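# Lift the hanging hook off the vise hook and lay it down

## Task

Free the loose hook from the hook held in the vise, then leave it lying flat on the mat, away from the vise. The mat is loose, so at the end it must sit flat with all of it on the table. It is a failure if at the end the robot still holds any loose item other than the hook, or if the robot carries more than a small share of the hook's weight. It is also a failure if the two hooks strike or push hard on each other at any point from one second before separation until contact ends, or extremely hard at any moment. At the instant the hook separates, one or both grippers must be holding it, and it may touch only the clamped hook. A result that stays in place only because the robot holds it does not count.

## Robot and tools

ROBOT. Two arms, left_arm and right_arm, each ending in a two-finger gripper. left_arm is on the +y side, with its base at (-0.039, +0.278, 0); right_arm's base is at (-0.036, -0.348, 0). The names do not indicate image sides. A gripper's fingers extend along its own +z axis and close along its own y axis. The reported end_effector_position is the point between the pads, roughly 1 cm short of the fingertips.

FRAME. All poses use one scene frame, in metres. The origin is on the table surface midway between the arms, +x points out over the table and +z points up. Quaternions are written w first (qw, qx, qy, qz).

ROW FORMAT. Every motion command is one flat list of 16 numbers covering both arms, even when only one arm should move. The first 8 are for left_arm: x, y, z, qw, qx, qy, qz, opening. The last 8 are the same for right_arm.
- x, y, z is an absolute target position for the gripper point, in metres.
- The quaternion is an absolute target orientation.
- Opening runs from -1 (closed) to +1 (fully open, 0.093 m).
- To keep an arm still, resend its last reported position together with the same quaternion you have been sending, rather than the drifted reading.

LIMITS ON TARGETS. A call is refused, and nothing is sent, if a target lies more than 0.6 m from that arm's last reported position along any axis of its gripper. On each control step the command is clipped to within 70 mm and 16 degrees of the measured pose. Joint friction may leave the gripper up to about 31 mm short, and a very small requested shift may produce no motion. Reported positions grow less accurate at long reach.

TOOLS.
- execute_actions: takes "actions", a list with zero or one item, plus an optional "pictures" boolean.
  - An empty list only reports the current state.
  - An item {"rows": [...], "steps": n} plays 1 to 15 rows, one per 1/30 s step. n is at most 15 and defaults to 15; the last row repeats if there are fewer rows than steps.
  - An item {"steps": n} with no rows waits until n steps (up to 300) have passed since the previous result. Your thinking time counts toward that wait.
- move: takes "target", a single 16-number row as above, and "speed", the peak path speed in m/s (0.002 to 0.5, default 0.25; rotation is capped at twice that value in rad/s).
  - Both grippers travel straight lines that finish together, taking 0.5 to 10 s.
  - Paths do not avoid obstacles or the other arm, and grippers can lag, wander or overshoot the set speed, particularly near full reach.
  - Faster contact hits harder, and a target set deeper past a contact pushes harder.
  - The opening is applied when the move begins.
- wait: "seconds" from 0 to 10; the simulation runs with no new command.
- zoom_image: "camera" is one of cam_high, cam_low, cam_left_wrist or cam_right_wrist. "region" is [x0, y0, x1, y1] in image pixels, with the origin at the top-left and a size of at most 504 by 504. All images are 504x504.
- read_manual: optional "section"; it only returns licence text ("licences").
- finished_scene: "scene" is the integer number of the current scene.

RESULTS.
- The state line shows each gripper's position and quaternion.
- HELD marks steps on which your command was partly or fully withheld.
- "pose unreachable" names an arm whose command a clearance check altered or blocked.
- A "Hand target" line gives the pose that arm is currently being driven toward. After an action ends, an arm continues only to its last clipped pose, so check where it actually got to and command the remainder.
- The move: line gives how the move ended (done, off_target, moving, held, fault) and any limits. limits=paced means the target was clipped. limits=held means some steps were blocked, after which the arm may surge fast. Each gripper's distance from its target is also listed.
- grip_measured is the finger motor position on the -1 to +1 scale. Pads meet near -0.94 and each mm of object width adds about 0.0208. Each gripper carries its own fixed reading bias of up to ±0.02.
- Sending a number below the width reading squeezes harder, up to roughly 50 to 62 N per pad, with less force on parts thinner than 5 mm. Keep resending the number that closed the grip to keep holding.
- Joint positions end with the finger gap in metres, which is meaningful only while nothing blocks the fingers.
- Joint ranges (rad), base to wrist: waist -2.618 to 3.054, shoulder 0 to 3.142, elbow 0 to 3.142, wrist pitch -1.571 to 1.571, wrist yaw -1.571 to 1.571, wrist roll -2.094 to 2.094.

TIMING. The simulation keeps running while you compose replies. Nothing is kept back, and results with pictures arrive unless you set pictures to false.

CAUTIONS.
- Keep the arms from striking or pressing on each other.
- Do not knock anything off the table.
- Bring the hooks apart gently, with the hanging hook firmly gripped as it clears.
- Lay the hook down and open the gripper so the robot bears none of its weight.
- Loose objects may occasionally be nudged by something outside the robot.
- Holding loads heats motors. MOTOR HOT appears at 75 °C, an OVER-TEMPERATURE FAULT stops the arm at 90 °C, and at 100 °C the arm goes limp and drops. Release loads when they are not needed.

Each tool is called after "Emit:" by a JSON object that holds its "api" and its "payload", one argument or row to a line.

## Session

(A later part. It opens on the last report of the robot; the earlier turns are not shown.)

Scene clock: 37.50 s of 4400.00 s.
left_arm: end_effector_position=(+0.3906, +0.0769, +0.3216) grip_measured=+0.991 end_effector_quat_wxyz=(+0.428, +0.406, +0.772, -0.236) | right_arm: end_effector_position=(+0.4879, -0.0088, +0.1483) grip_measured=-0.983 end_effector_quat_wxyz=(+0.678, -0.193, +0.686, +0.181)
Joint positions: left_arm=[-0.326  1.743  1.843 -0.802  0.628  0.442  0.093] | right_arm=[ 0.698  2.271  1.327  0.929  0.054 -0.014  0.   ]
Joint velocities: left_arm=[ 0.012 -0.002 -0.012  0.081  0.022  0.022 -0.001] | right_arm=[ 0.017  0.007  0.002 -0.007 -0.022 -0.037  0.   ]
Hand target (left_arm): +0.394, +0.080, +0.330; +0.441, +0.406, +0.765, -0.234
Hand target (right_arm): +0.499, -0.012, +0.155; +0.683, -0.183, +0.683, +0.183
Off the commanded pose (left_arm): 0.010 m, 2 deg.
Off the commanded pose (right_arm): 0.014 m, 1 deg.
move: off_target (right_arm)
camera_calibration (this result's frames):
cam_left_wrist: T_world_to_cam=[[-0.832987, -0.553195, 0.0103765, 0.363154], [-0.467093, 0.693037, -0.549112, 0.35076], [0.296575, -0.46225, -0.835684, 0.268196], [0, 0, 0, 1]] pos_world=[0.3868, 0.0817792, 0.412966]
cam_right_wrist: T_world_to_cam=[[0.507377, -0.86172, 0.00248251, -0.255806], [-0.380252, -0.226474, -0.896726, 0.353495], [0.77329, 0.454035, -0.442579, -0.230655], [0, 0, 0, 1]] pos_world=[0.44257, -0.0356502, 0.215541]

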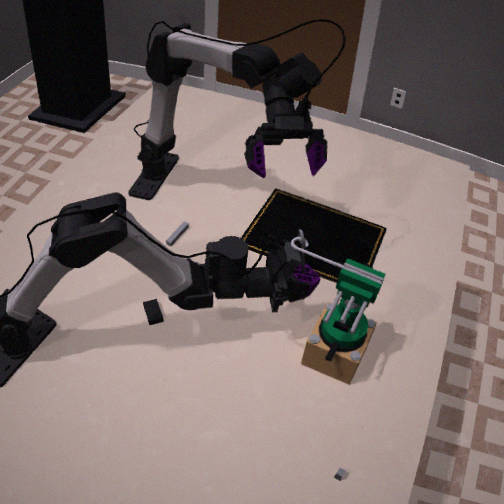

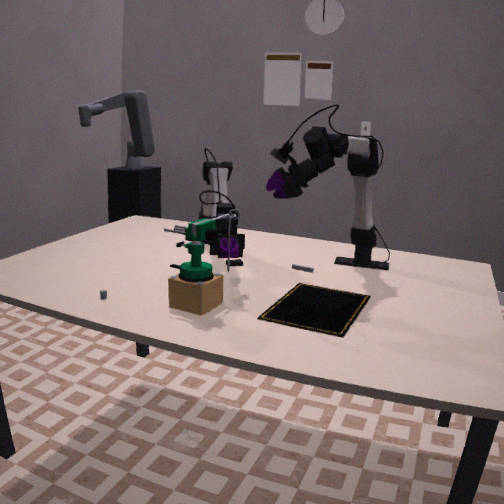

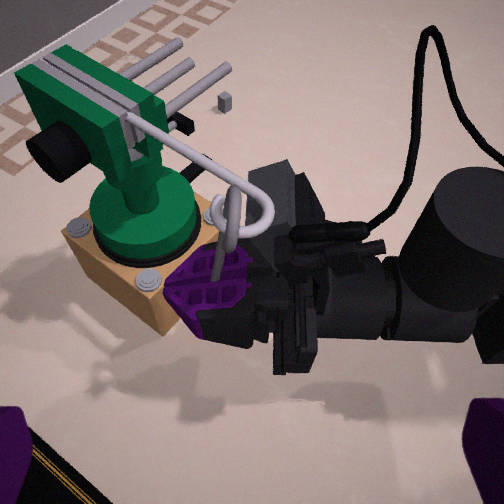

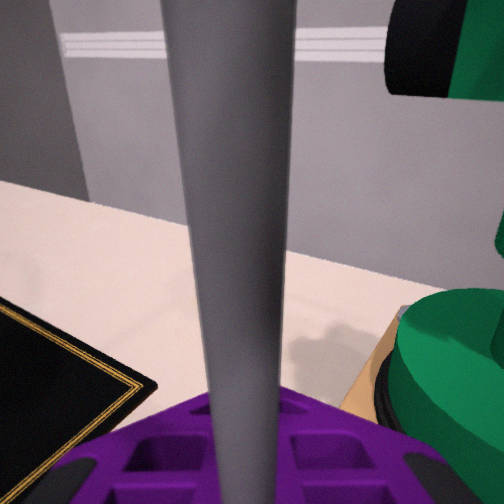

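Emit:
{"api": "move", "payload": {
  "target": [0.394,0.08,0.33,0.4415,0.406,0.765,-0.2345,1, 0.497,-0.035,0.152,0.683,-0.183,0.683,0.183,-1],
  "speed": 0.02
}}

Scene clock: 40.57 s of 4400.00 s.
left_arm: end_effector_position=(+0.3905, +0.0768, +0.3216) grip_measured=+0.991 end_effector_quat_wxyz=(+0.428, +0.406, +0.772, -0.236) | right_arm: end_effector_position=(+0.4885, -0.0117, +0.1469) grip_measured=-0.983 end_effector_quat_wxyz=(+0.675, -0.211, +0.680, +0.193)
Joint positions: left_arm=[-0.326  1.743  1.843 -0.802  0.629  0.442  0.093] | right_arm=[ 0.676  2.271  1.319  0.938 -0.013 -0.021  0.   ]
Joint velocities: left_arm=[-0.007  0.017 -0.002  0.022  0.051  0.007  0.   ] | right_arm=[-0.002 -0.002  0.002 -0.066 -0.007 -0.007  0.   ]
Hand target (left_arm): +0.394, +0.080, +0.330; +0.441, +0.406, +0.765, -0.234
Hand target (right_arm): +0.497, -0.034, +0.152; +0.683, -0.183, +0.683, +0.183
Off the commanded pose (left_arm): 0.010 m, 2 deg.
Off the commanded pose (right_arm): 0.025 m, 4 deg.
move: off_target (right_arm)
camera_calibration (this result's frames):
cam_left_wrist: T_world_to_cam=[[-0.833147, -0.55295, 0.0105557, 0.363083], [-0.466922, 0.693041, -0.549253, 0.350764], [0.296394, -0.462537, -0.835589, 0.26827], [0, 0, 0, 1]] pos_world=[0.386767, 0.0817581, 0.412989]
cam_right_wrist: T_world_to_cam=[[0.545387, -0.838135, 0.009091, -0.277855], [-0.366224, -0.248036, -0.89686, 0.34465], [0.753945, 0.485807, -0.442221, -0.220602], [0, 0, 0, 1]] pos_world=[0.444079, -0.0402246, 0.214074]

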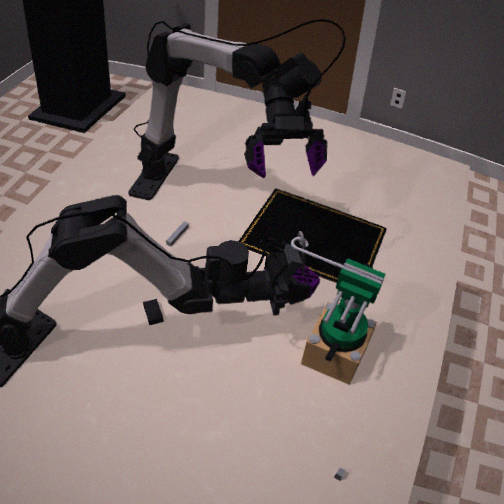

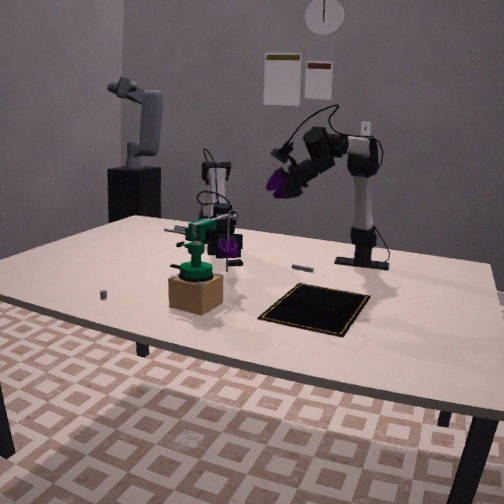

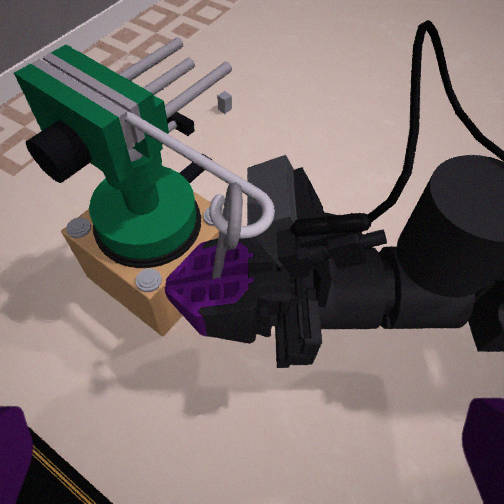

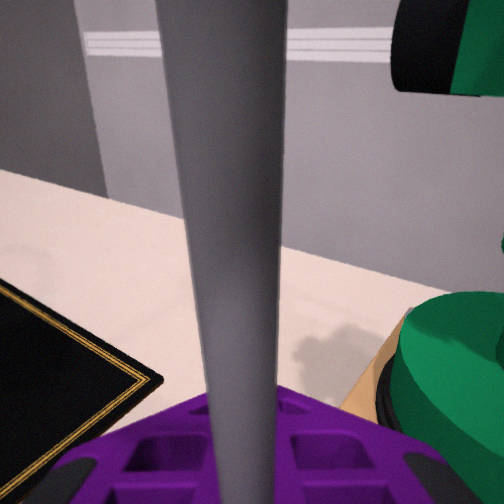

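Emit:
{"api": "move", "payload": {
  "target": [0.394,0.08,0.33,0.4415,0.406,0.765,-0.2345,1, 0.50,-0.055,0.15,0.683,-0.183,0.683,0.183,-1],
  "speed": 0.02
}}

Emit:
{"api": "zoom_image", "payload": {
  "camera": "cam_left_wrist",
  "region": [150, 140, 310, 300]
}}

Scene clock: 44.47 s of 4400.00 s.
left_arm: end_effector_position=(+0.3905, +0.0768, +0.3216) grip_measured=+0.991 end_effector_quat_wxyz=(+0.428, +0.406, +0.772, -0.236) | right_arm: end_effector_position=(+0.4846, -0.0165, +0.1434) grip_measured=-0.983 end_effector_quat_wxyz=(+0.670, -0.233, +0.676, +0.201)
Joint positions: left_arm=[-0.326  1.743  1.843 -0.802  0.629  0.442  0.093] | right_arm=[ 0.655  2.26   1.289  0.95  -0.077 -0.042  0.   ]
Joint velocities: left_arm=[-0.002  0.002 -0.007 -0.022 -0.051  0.007 -0.   ] | right_arm=[-0.007 -0.012  0.002 -0.007  0.066  0.007  0.   ]
Hand target (left_arm): +0.394, +0.080, +0.330; +0.441, +0.406, +0.765, -0.234
Hand target (right_arm): +0.500, -0.053, +0.149; +0.683, -0.184, +0.683, +0.183
Off the commanded pose (left_arm): 0.010 m, 2 deg.
Off the commanded pose (right_arm): 0.042 m, 6 deg.
move: off_target (right_arm)
camera_calibration (this result's frames):
cam_left_wrist: T_world_to_cam=[[-0.833147, -0.55295, 0.0105557, 0.363083], [-0.466922, 0.693041, -0.549253, 0.350764], [0.296394, -0.462537, -0.835589, 0.26827], [0, 0, 0, 1]] pos_world=[0.386767, 0.0817581, 0.412989]
cam_right_wrist: T_world_to_cam=[[0.581511, -0.81305, 0.0281901, -0.299536], [-0.350244, -0.281477, -0.893364, 0.330136], [0.734285, 0.509628, -0.448448, -0.206113], [0, 0, 0, 1]] pos_world=[0.441157, -0.045571, 0.210945]

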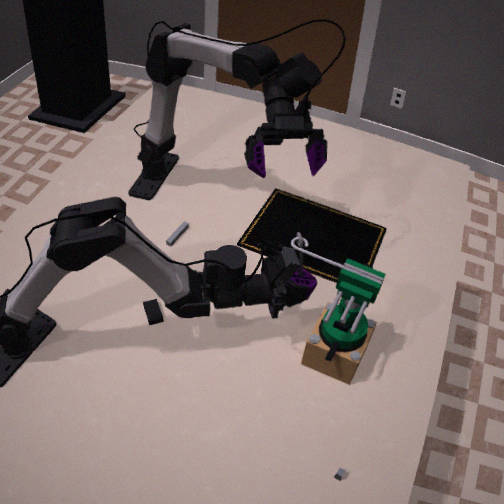

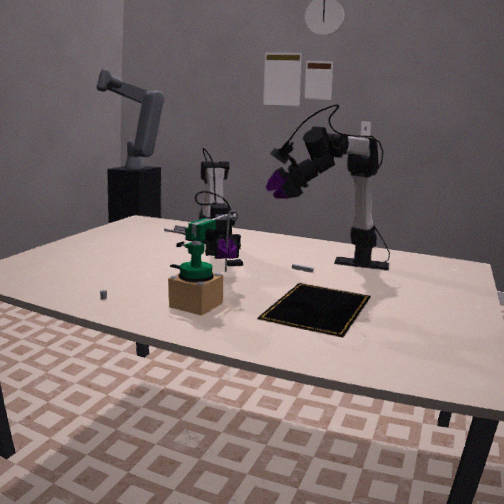

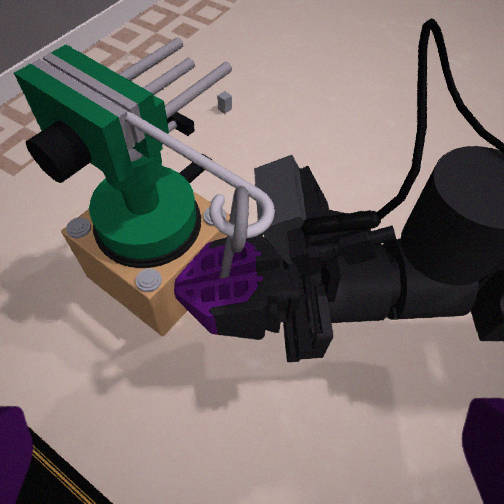

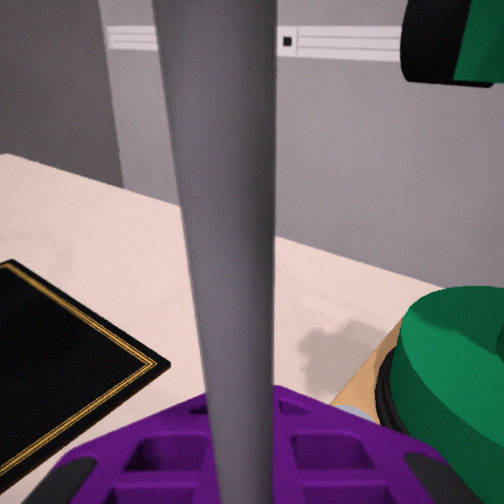

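Region (150, 140, 310, 300) of cam_left_wrist's 504x504 image, scaled by 3.150, with more detail than that image has.

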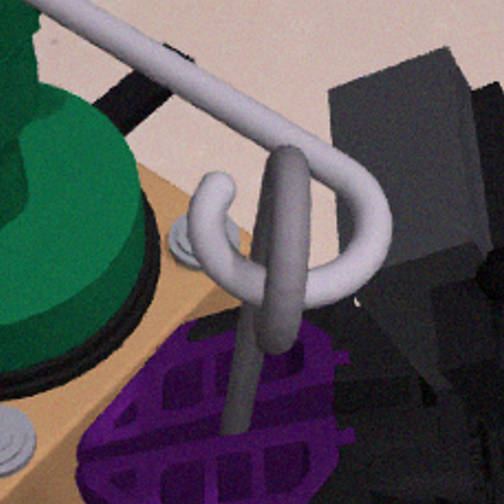

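Emit:
{"api": "move", "payload": {
  "target": [0.394,0.08,0.33,0.4415,0.406,0.765,-0.2345,1, 0.485,-0.012,0.148,0.696,0.123,0.696,-0.123,-1],
  "speed": 0.02
}}

Emit:
{"api": "zoom_image", "payload": {
  "camera": "cam_left_wrist",
  "region": [150, 140, 310, 300]
}}

Scene clock: 56.10 s of 4400.00 s.
left_arm: end_effector_position=(+0.3905, +0.0768, +0.3216) grip_measured=+0.991 end_effector_quat_wxyz=(+0.428, +0.406, +0.772, -0.236) | right_arm: end_effector_position=(+0.4843, -0.0210, +0.1450) grip_measured=-0.983 end_effector_quat_wxyz=(+0.698, -0.095, +0.707, +0.065)
Joint positions: left_arm=[-0.326  1.743  1.843 -0.802  0.629  0.442  0.093] | right_arm=[ 0.791  2.287  1.341  0.927  0.455 -0.033  0.   ]
Joint velocities: left_arm=[-0.012 -0.012 -0.007  0.051 -0.022  0.022 -0.001] | right_arm=[-0.027  0.002 -0.017 -0.007  0.007  0.022  0.   ]
Hand target (left_arm): +0.392, +0.078, +0.325; +0.433, +0.406, +0.769, -0.235
Hand target (right_arm): +0.485, -0.015, +0.145; +0.700, -0.089, +0.705, +0.070
Off the commanded pose (left_arm): 0.010 m, 2 deg.
Off the commanded pose (right_arm): 0.009 m, 33 deg.
move: off_target (right_arm; path cut at 10 s)
camera_calibration (this result's frames):
cam_left_wrist: T_world_to_cam=[[-0.833147, -0.55295, 0.0105557, 0.363083], [-0.466922, 0.693041, -0.549253, 0.350764], [0.296394, -0.462537, -0.835589, 0.26827], [0, 0, 0, 1]] pos_world=[0.386767, 0.0817581, 0.412989]
cam_right_wrist: T_world_to_cam=[[0.221943, -0.974635, 0.0287811, -0.132429], [-0.426799, -0.123645, -0.895854, 0.37099], [0.876689, 0.186545, -0.443416, -0.279314], [0, 0, 0, 1]] pos_world=[0.432602, -0.031094, 0.212312]

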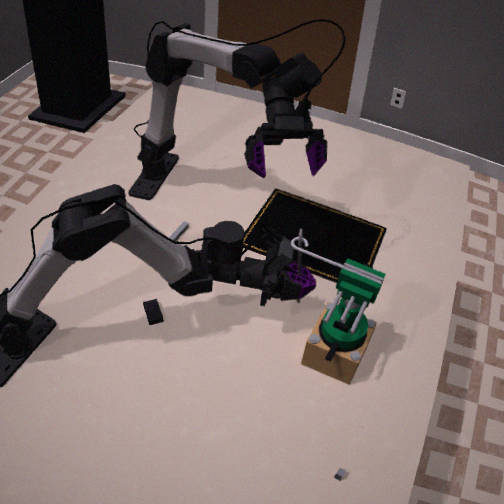

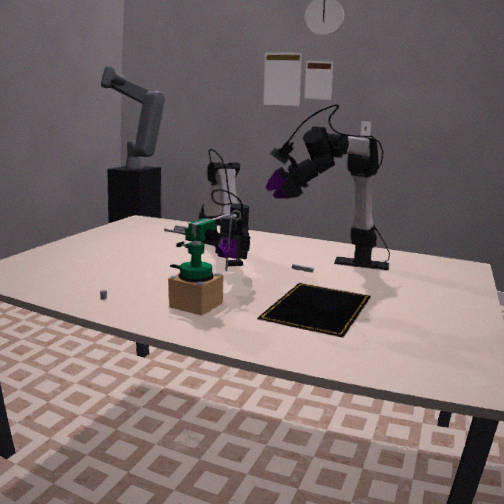

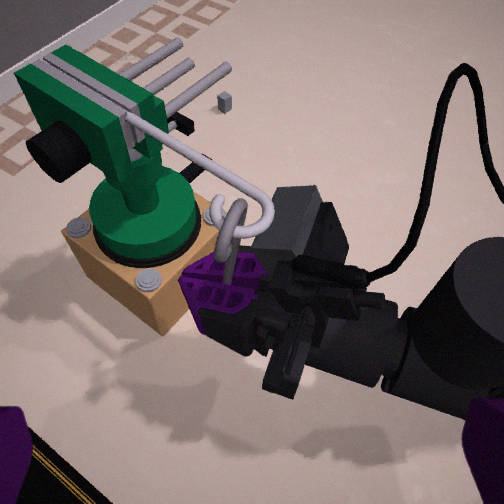

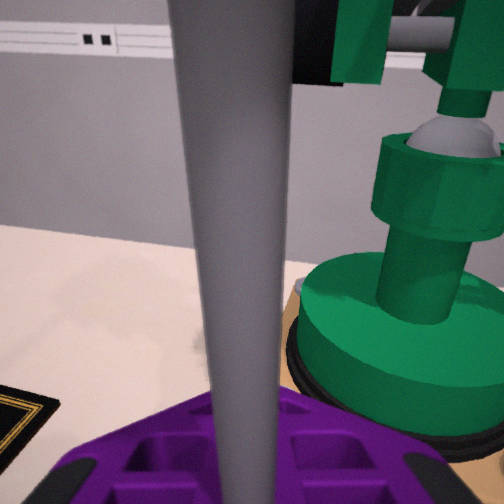

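Region (150, 140, 310, 300) of cam_left_wrist's 504x504 image, scaled by 3.150, with more detail than that image has.

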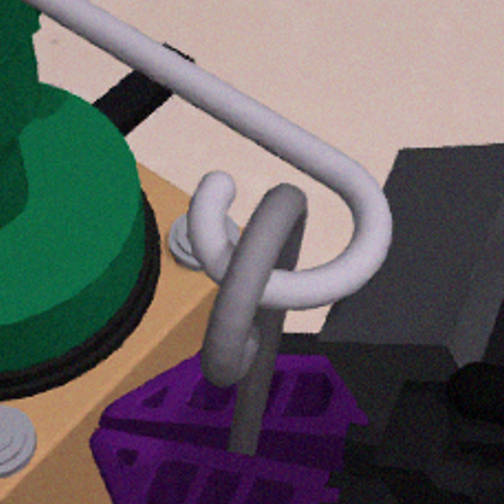

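Progressing; continue rotation.

Emit:
{"api": "move", "payload": {
  "target": [0.394,0.08,0.33,0.4415,0.406,0.765,-0.2345,1, 0.492,-0.02,0.148,0.696,0.123,0.696,-0.123,-1],
  "speed": 0.05
}}

Emit:
{"api": "zoom_image", "payload": {
  "camera": "cam_left_wrist",
  "region": [150, 140, 310, 300]
}}

Scene clock: 63.40 s of 4400.00 s.
left_arm: end_effector_position=(+0.3905, +0.0768, +0.3216) grip_measured=+0.991 end_effector_quat_wxyz=(+0.428, +0.406, +0.772, -0.236) | right_arm: end_effector_position=(+0.4906, -0.0326, +0.1488) grip_measured=-0.984 end_effector_quat_wxyz=(+0.697, +0.147, +0.691, -0.125)
Joint positions: left_arm=[-0.326  1.743  1.843 -0.802  0.629  0.442  0.093] | right_arm=[0.905 2.518 1.785 0.739 1.183 0.026 0.   ]
Joint velocities: left_arm=[-0.012  0.002  0.017  0.037 -0.007 -0.037 -0.001] | right_arm=[-0.002  0.002 -0.002 -0.066  0.037  0.007  0.   ]
Hand target (left_arm): +0.394, +0.080, +0.330; +0.441, +0.406, +0.765, -0.234
Hand target (right_arm): +0.493, -0.020, +0.148; +0.695, +0.123, +0.697, -0.123
Off the commanded pose (left_arm): 0.010 m, 2 deg.
Off the commanded pose (right_arm): 0.013 m, 3 deg.
move: off_target (right_arm)
camera_calibration (this result's frames):
cam_left_wrist: T_world_to_cam=[[-0.833147, -0.55295, 0.0105557, 0.363083], [-0.466922, 0.693041, -0.549253, 0.350764], [0.296394, -0.462537, -0.835589, 0.26827], [0, 0, 0, 1]] pos_world=[0.386767, 0.0817581, 0.412989]
cam_right_wrist: T_world_to_cam=[[-0.380044, -0.923967, -0.0430238, 0.162421], [-0.380376, 0.198516, -0.903275, 0.364442], [0.843137, -0.326919, -0.426899, -0.283785], [0, 0, 0, 1]] pos_world=[0.439622, -0.0150506, 0.215031]

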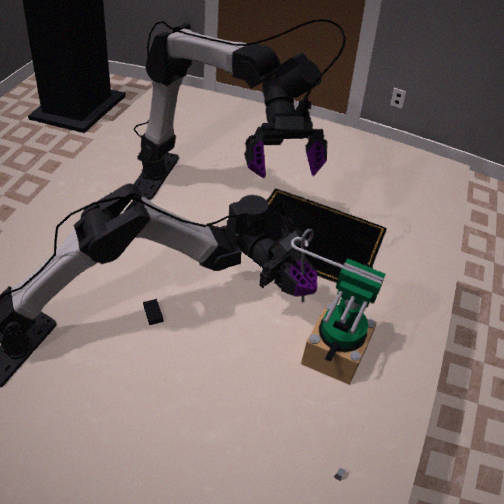

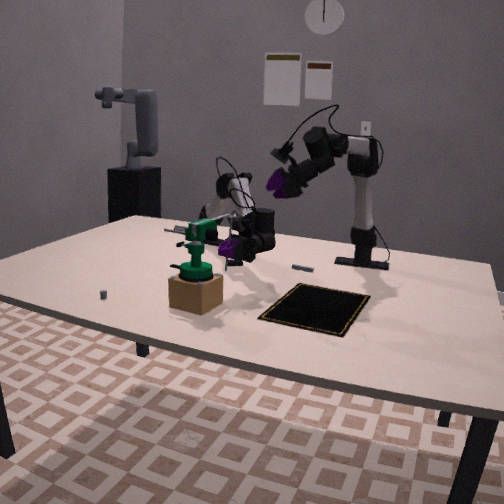

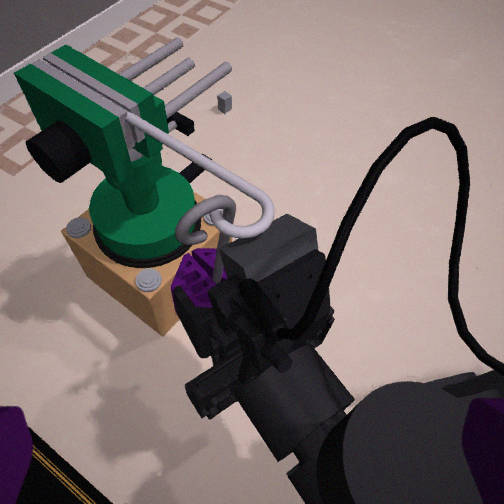

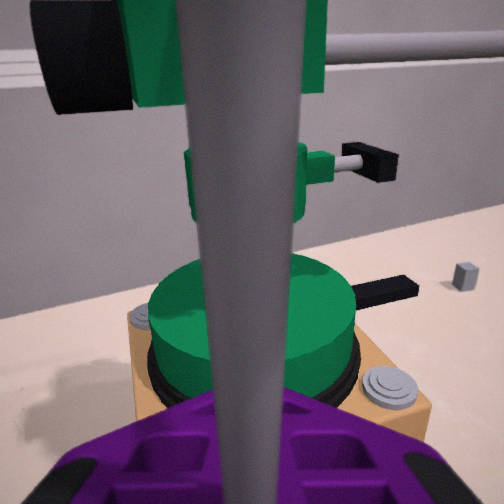

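Region (150, 140, 310, 300) of cam_left_wrist's 504x504 image, scaled by 3.150, with more detail than that image has.

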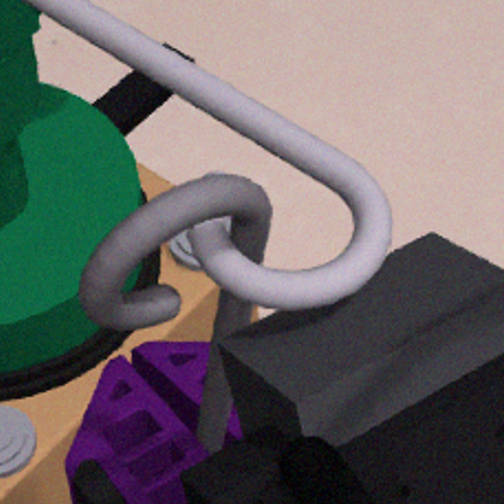

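Emit:
{"api": "move", "payload": {
  "target": [0.394,0.08,0.33,0.4415,0.406,0.765,-0.2345,1, 0.50,-0.052,0.15,0.696,0.123,0.696,-0.123,-1],
  "speed": 0.02
}}

Emit:
{"api": "zoom_image", "payload": {
  "camera": "cam_left_wrist",
  "region": [130, 120, 310, 300]
}}

Scene clock: 65.73 s of 4400.00 s.
left_arm: end_effector_position=(+0.3905, +0.0768, +0.3216) grip_measured=+0.991 end_effector_quat_wxyz=(+0.428, +0.406, +0.772, -0.236) | right_arm: end_effector_position=(+0.4930, -0.0374, +0.1459) grip_measured=-0.984 end_effector_quat_wxyz=(+0.696, +0.123, +0.698, -0.116)
Joint positions: left_arm=[-0.326  1.743  1.843 -0.802  0.629  0.442  0.093] | right_arm=[0.889 2.487 1.718 0.761 1.119 0.016 0.   ]
Joint velocities: left_arm=[-0.007  0.002 -0.012  0.037  0.007  0.022 -0.001] | right_arm=[-0.002 -0.012 -0.002 -0.051  0.037  0.037  0.   ]
Hand target (left_arm): +0.394, +0.080, +0.330; +0.441, +0.406, +0.765, -0.234
Hand target (right_arm): +0.500, -0.052, +0.150; +0.696, +0.123, +0.696, -0.123
Off the commanded pose (left_arm): 0.010 m, 2 deg.
Off the commanded pose (right_arm): 0.017 m, 1 deg.
move: off_target (right_arm)
camera_calibration (this result's frames):
cam_left_wrist: T_world_to_cam=[[-0.833147, -0.55295, 0.0105557, 0.363083], [-0.466922, 0.693041, -0.549253, 0.350764], [0.296394, -0.462537, -0.835589, 0.26827], [0, 0, 0, 1]] pos_world=[0.386767, 0.0817581, 0.412989]
cam_right_wrist: T_world_to_cam=[[-0.334869, -0.942017, -0.0216093, 0.132675], [-0.400321, 0.162992, -0.901763, 0.372013], [0.852998, -0.293322, -0.43169, -0.291474], [0, 0, 0, 1]] pos_world=[0.44198, -0.0211485, 0.212508]

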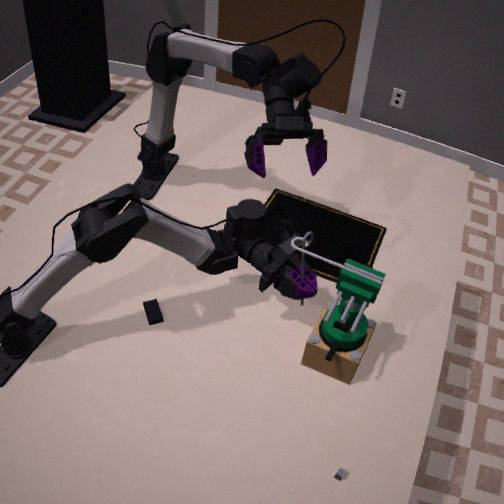

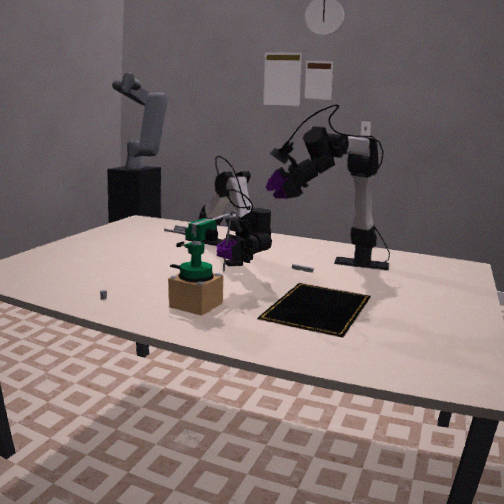

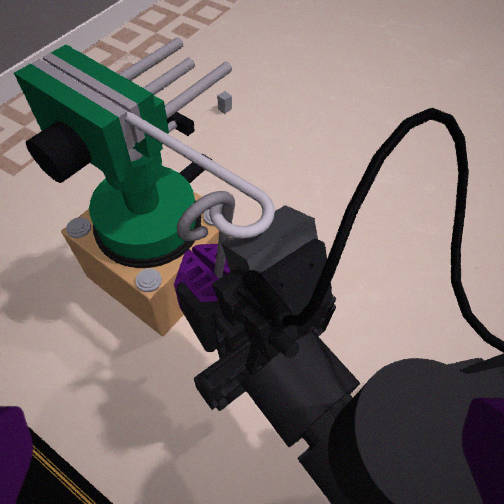

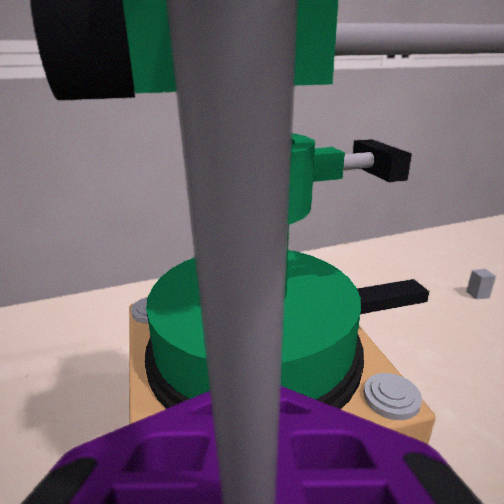

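Region (130, 120, 310, 300) of cam_left_wrist's 504x504 image, scaled by 2.800, with more detail than that image has.

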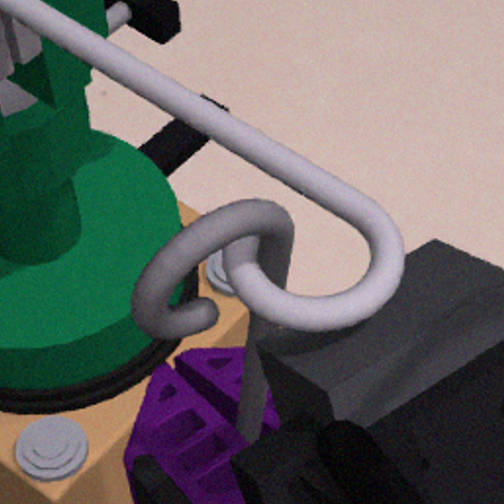

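Emit:
{"api": "move", "payload": {
  "target": [0.394,0.08,0.33,0.4415,0.406,0.765,-0.2345,1, 0.518,-0.05,0.15,0.696,0.123,0.696,-0.123,-1],
  "speed": 0.02
}}

Emit:
{"api": "zoom_image", "payload": {
  "camera": "cam_left_wrist",
  "region": [130, 120, 310, 300]
}}

Scene clock: 68.63 s of 4400.00 s.
left_arm: end_effector_position=(+0.3905, +0.0768, +0.3216) grip_measured=+0.991 end_effector_quat_wxyz=(+0.428, +0.406, +0.772, -0.236) | right_arm: end_effector_position=(+0.4996, -0.0384, +0.1472) grip_measured=-0.984 end_effector_quat_wxyz=(+0.698, +0.129, +0.695, -0.113)
Joint positions: left_arm=[-0.326  1.743  1.843 -0.802  0.629  0.442  0.093] | right_arm=[0.88  2.504 1.752 0.752 1.114 0.023 0.   ]
Joint velocities: left_arm=[-0.002 -0.012  0.012 -0.022  0.022 -0.051 -0.   ] | right_arm=[ 0.012  0.017 -0.007 -0.007 -0.066  0.007  0.   ]
Hand target (left_arm): +0.394, +0.080, +0.330; +0.441, +0.406, +0.765, -0.234
Hand target (right_arm): +0.516, -0.051, +0.150; +0.697, +0.123, +0.696, -0.123
Off the commanded pose (left_arm): 0.010 m, 2 deg.
Off the commanded pose (right_arm): 0.022 m, 1 deg.
move: off_target (right_arm)
camera_calibration (this result's frames):
cam_left_wrist: T_world_to_cam=[[-0.833147, -0.55295, 0.0105557, 0.363083], [-0.466922, 0.693041, -0.549253, 0.350764], [0.296394, -0.462537, -0.835589, 0.26827], [0, 0, 0, 1]] pos_world=[0.386767, 0.0817581, 0.412989]
cam_right_wrist: T_world_to_cam=[[-0.339325, -0.940005, -0.0353421, 0.138295], [-0.392501, 0.17563, -0.902827, 0.372704], [0.854869, -0.29248, -0.428549, -0.298244], [0, 0, 0, 1]] pos_world=[0.448173, -0.0226909, 0.213562]

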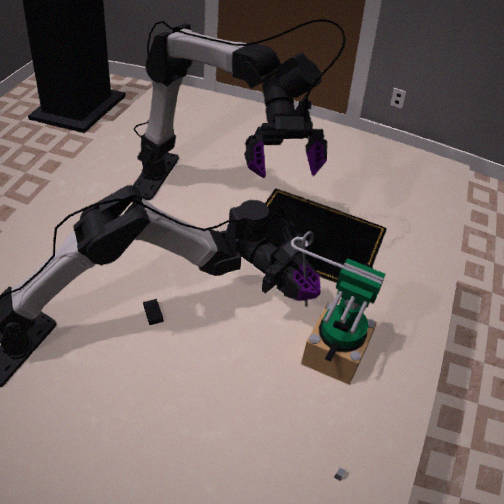

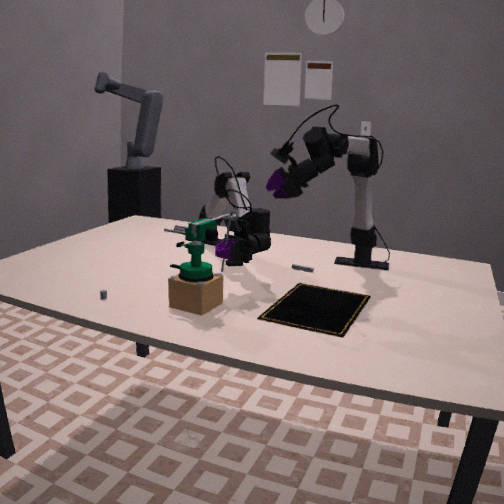

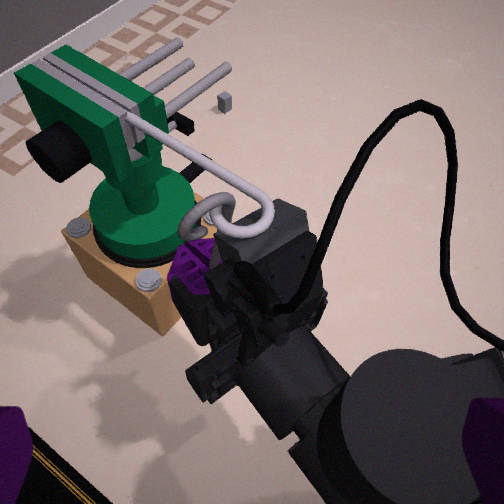

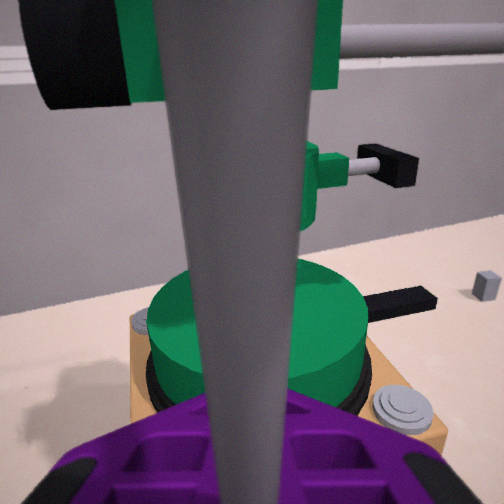

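Region (130, 120, 310, 300) of cam_left_wrist's 504x504 image, scaled by 2.800, with more detail than that image has.

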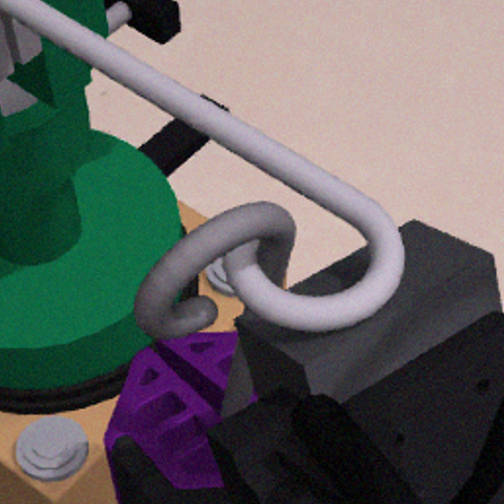

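Emit:
{"api": "move", "payload": {
  "target": [0.394,0.08,0.33,0.4415,0.406,0.765,-0.2345,1, 0.497,-0.075,0.152,0.696,0.123,0.696,-0.123,-1],
  "speed": 0.02
}}

Emit:
{"api": "zoom_image", "payload": {
  "camera": "cam_left_wrist",
  "region": [130, 120, 310, 300]
}}

Scene clock: 74.27 s of 4400.00 s.
left_arm: end_effector_position=(+0.3905, +0.0768, +0.3216) grip_measured=+0.991 end_effector_quat_wxyz=(+0.428, +0.406, +0.772, -0.236) | right_arm: end_effector_position=(+0.4945, -0.0534, +0.1434) grip_measured=-0.984 end_effector_quat_wxyz=(+0.690, +0.088, +0.708, -0.121)
Joint positions: left_arm=[-0.326  1.743  1.843 -0.802  0.629  0.442  0.093] | right_arm=[ 0.858  2.428  1.613  0.779  1.046 -0.019  0.   ]
Joint velocities: left_arm=[-0.002 -0.002 -0.002  0.022  0.051 -0.037 -0.   ] | right_arm=[-0.002  0.002  0.007 -0.066  0.051 -0.066  0.   ]
Hand target (left_arm): +0.394, +0.080, +0.330; +0.441, +0.406, +0.765, -0.234
Hand target (right_arm): +0.497, -0.075, +0.152; +0.696, +0.123, +0.697, -0.123
Off the commanded pose (left_arm): 0.010 m, 2 deg.
Off the commanded pose (right_arm): 0.023 m, 4 deg.
After step 90, 0.57 s passed at rest.
move: off_target (right_arm)
camera_calibration (this result's frames):
cam_left_wrist: T_world_to_cam=[[-0.833147, -0.55295, 0.0105557, 0.363083], [-0.466922, 0.693041, -0.549253, 0.350764], [0.296394, -0.462537, -0.835589, 0.26827], [0, 0, 0, 1]] pos_world=[0.386767, 0.0817581, 0.412989]
cam_right_wrist: T_world_to_cam=[[-0.295181, -0.954686, 0.0379884, 0.0892006], [-0.435284, 0.0989794, -0.894836, 0.385793], [0.850527, -0.280674, -0.444776, -0.294798], [0, 0, 0, 1]] pos_world=[0.444994, -0.0357693, 0.210714]

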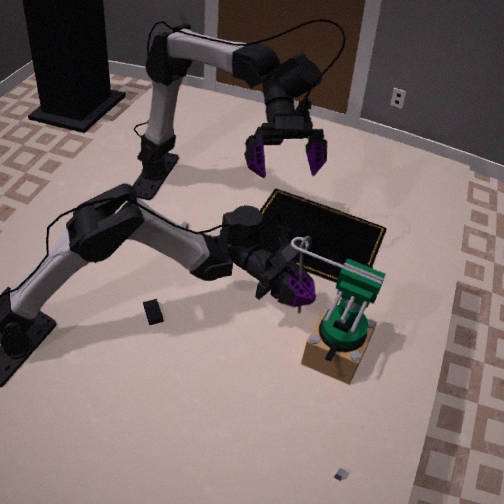

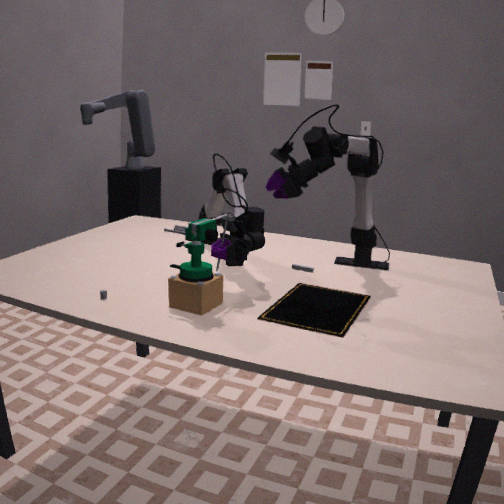

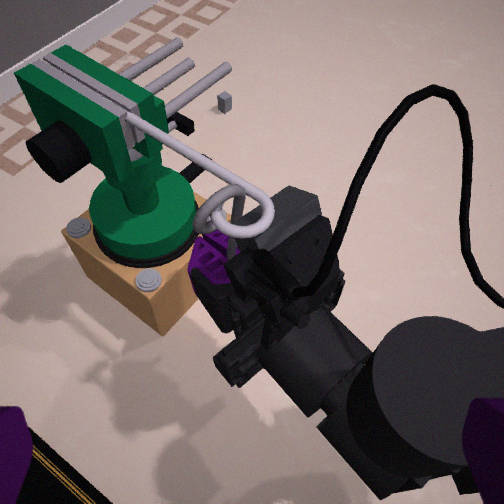

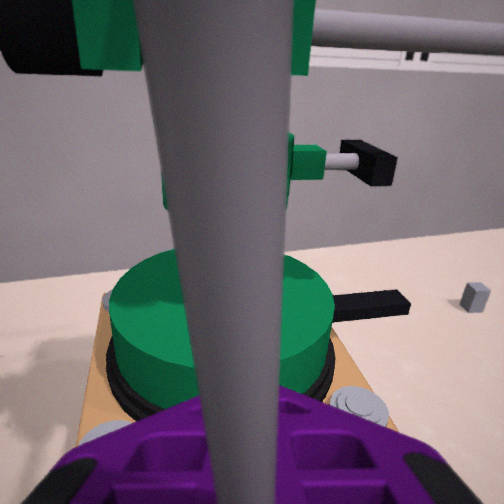

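Region (130, 120, 310, 300) of cam_left_wrist's 504x504 image, scaled by 2.800, with more detail than that image has.

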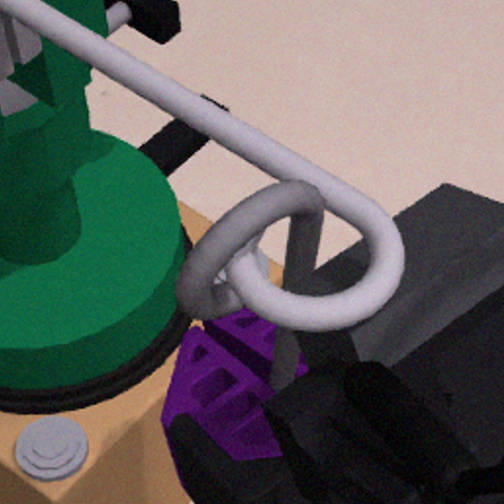

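Emit:
{"api": "move", "payload": {
  "target": [0.394,0.08,0.33,0.4415,0.406,0.765,-0.2345,1, 0.53,-0.062,0.15,0.696,0.123,0.696,-0.123,-1],
  "speed": 0.02
}}

Emit:
{"api": "zoom_image", "payload": {
  "camera": "cam_left_wrist",
  "region": [130, 120, 310, 300]
}}

Scene clock: 77.50 s of 4400.00 s.
left_arm: end_effector_position=(+0.3905, +0.0768, +0.3216) grip_measured=+0.991 end_effector_quat_wxyz=(+0.428, +0.406, +0.772, -0.236) | right_arm: end_effector_position=(+0.5225, -0.0540, +0.1450) grip_measured=-0.984 end_effector_quat_wxyz=(+0.692, +0.104, +0.703, -0.125)
Joint positions: left_arm=[-0.326  1.743  1.843 -0.802  0.629  0.442  0.093] | right_arm=[ 0.826  2.515  1.779  0.717  1.042 -0.015  0.   ]
Joint velocities: left_arm=[-0.002  0.007 -0.002  0.051 -0.022  0.022 -0.001] | right_arm=[-0.007  0.002  0.007 -0.007 -0.154 -0.007  0.   ]
Hand target (left_arm): +0.394, +0.080, +0.330; +0.441, +0.406, +0.765, -0.234
Hand target (right_arm): +0.530, -0.062, +0.150; +0.697, +0.123, +0.696, -0.123
Off the commanded pose (left_arm): 0.010 m, 2 deg.
Off the commanded pose (right_arm): 0.012 m, 2 deg.
move: off_target (right_arm)
camera_calibration (this result's frames):
cam_left_wrist: T_world_to_cam=[[-0.833147, -0.55295, 0.0105557, 0.363083], [-0.466922, 0.693041, -0.549253, 0.350764], [0.296394, -0.462537, -0.835589, 0.26827], [0, 0, 0, 1]] pos_world=[0.386767, 0.0817581, 0.412989]
cam_right_wrist: T_world_to_cam=[[-0.322103, -0.94651, 0.0192027, 0.114122], [-0.419897, 0.124655, -0.89897, 0.393419], [0.84849, -0.297624, -0.437589, -0.318939], [0, 0, 0, 1]] pos_world=[0.472572, -0.035948, 0.211917]

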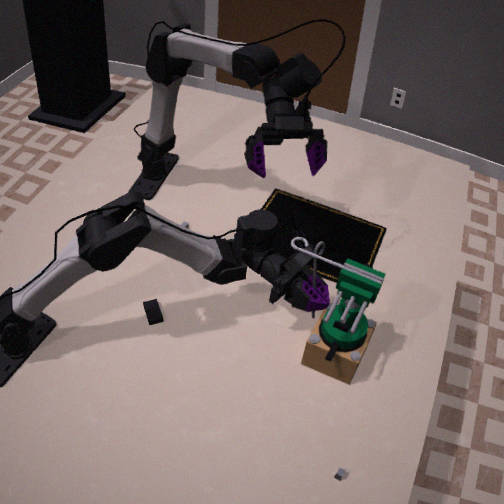

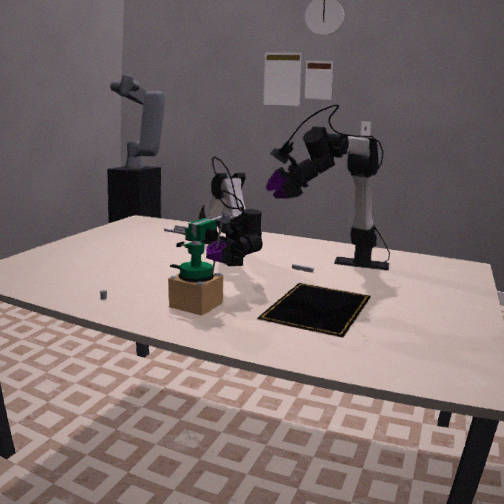

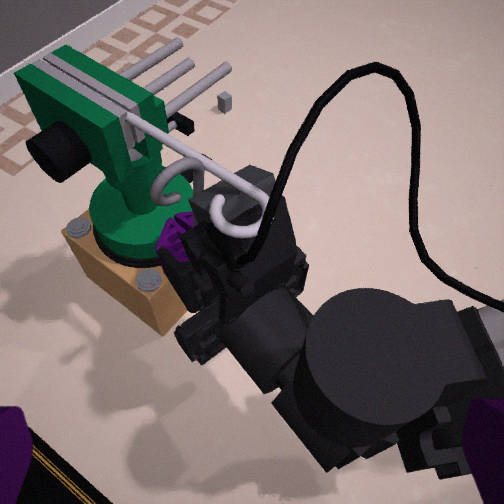

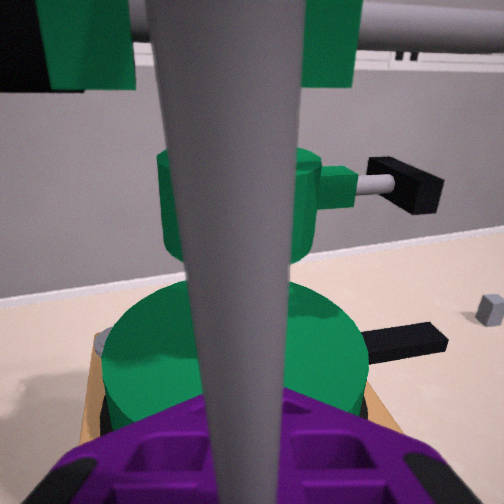

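Region (130, 120, 310, 300) of cam_left_wrist's 504x504 image, scaled by 2.800, with more detail than that image has.

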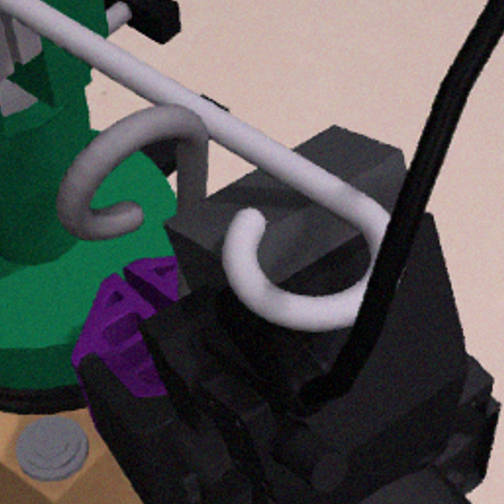

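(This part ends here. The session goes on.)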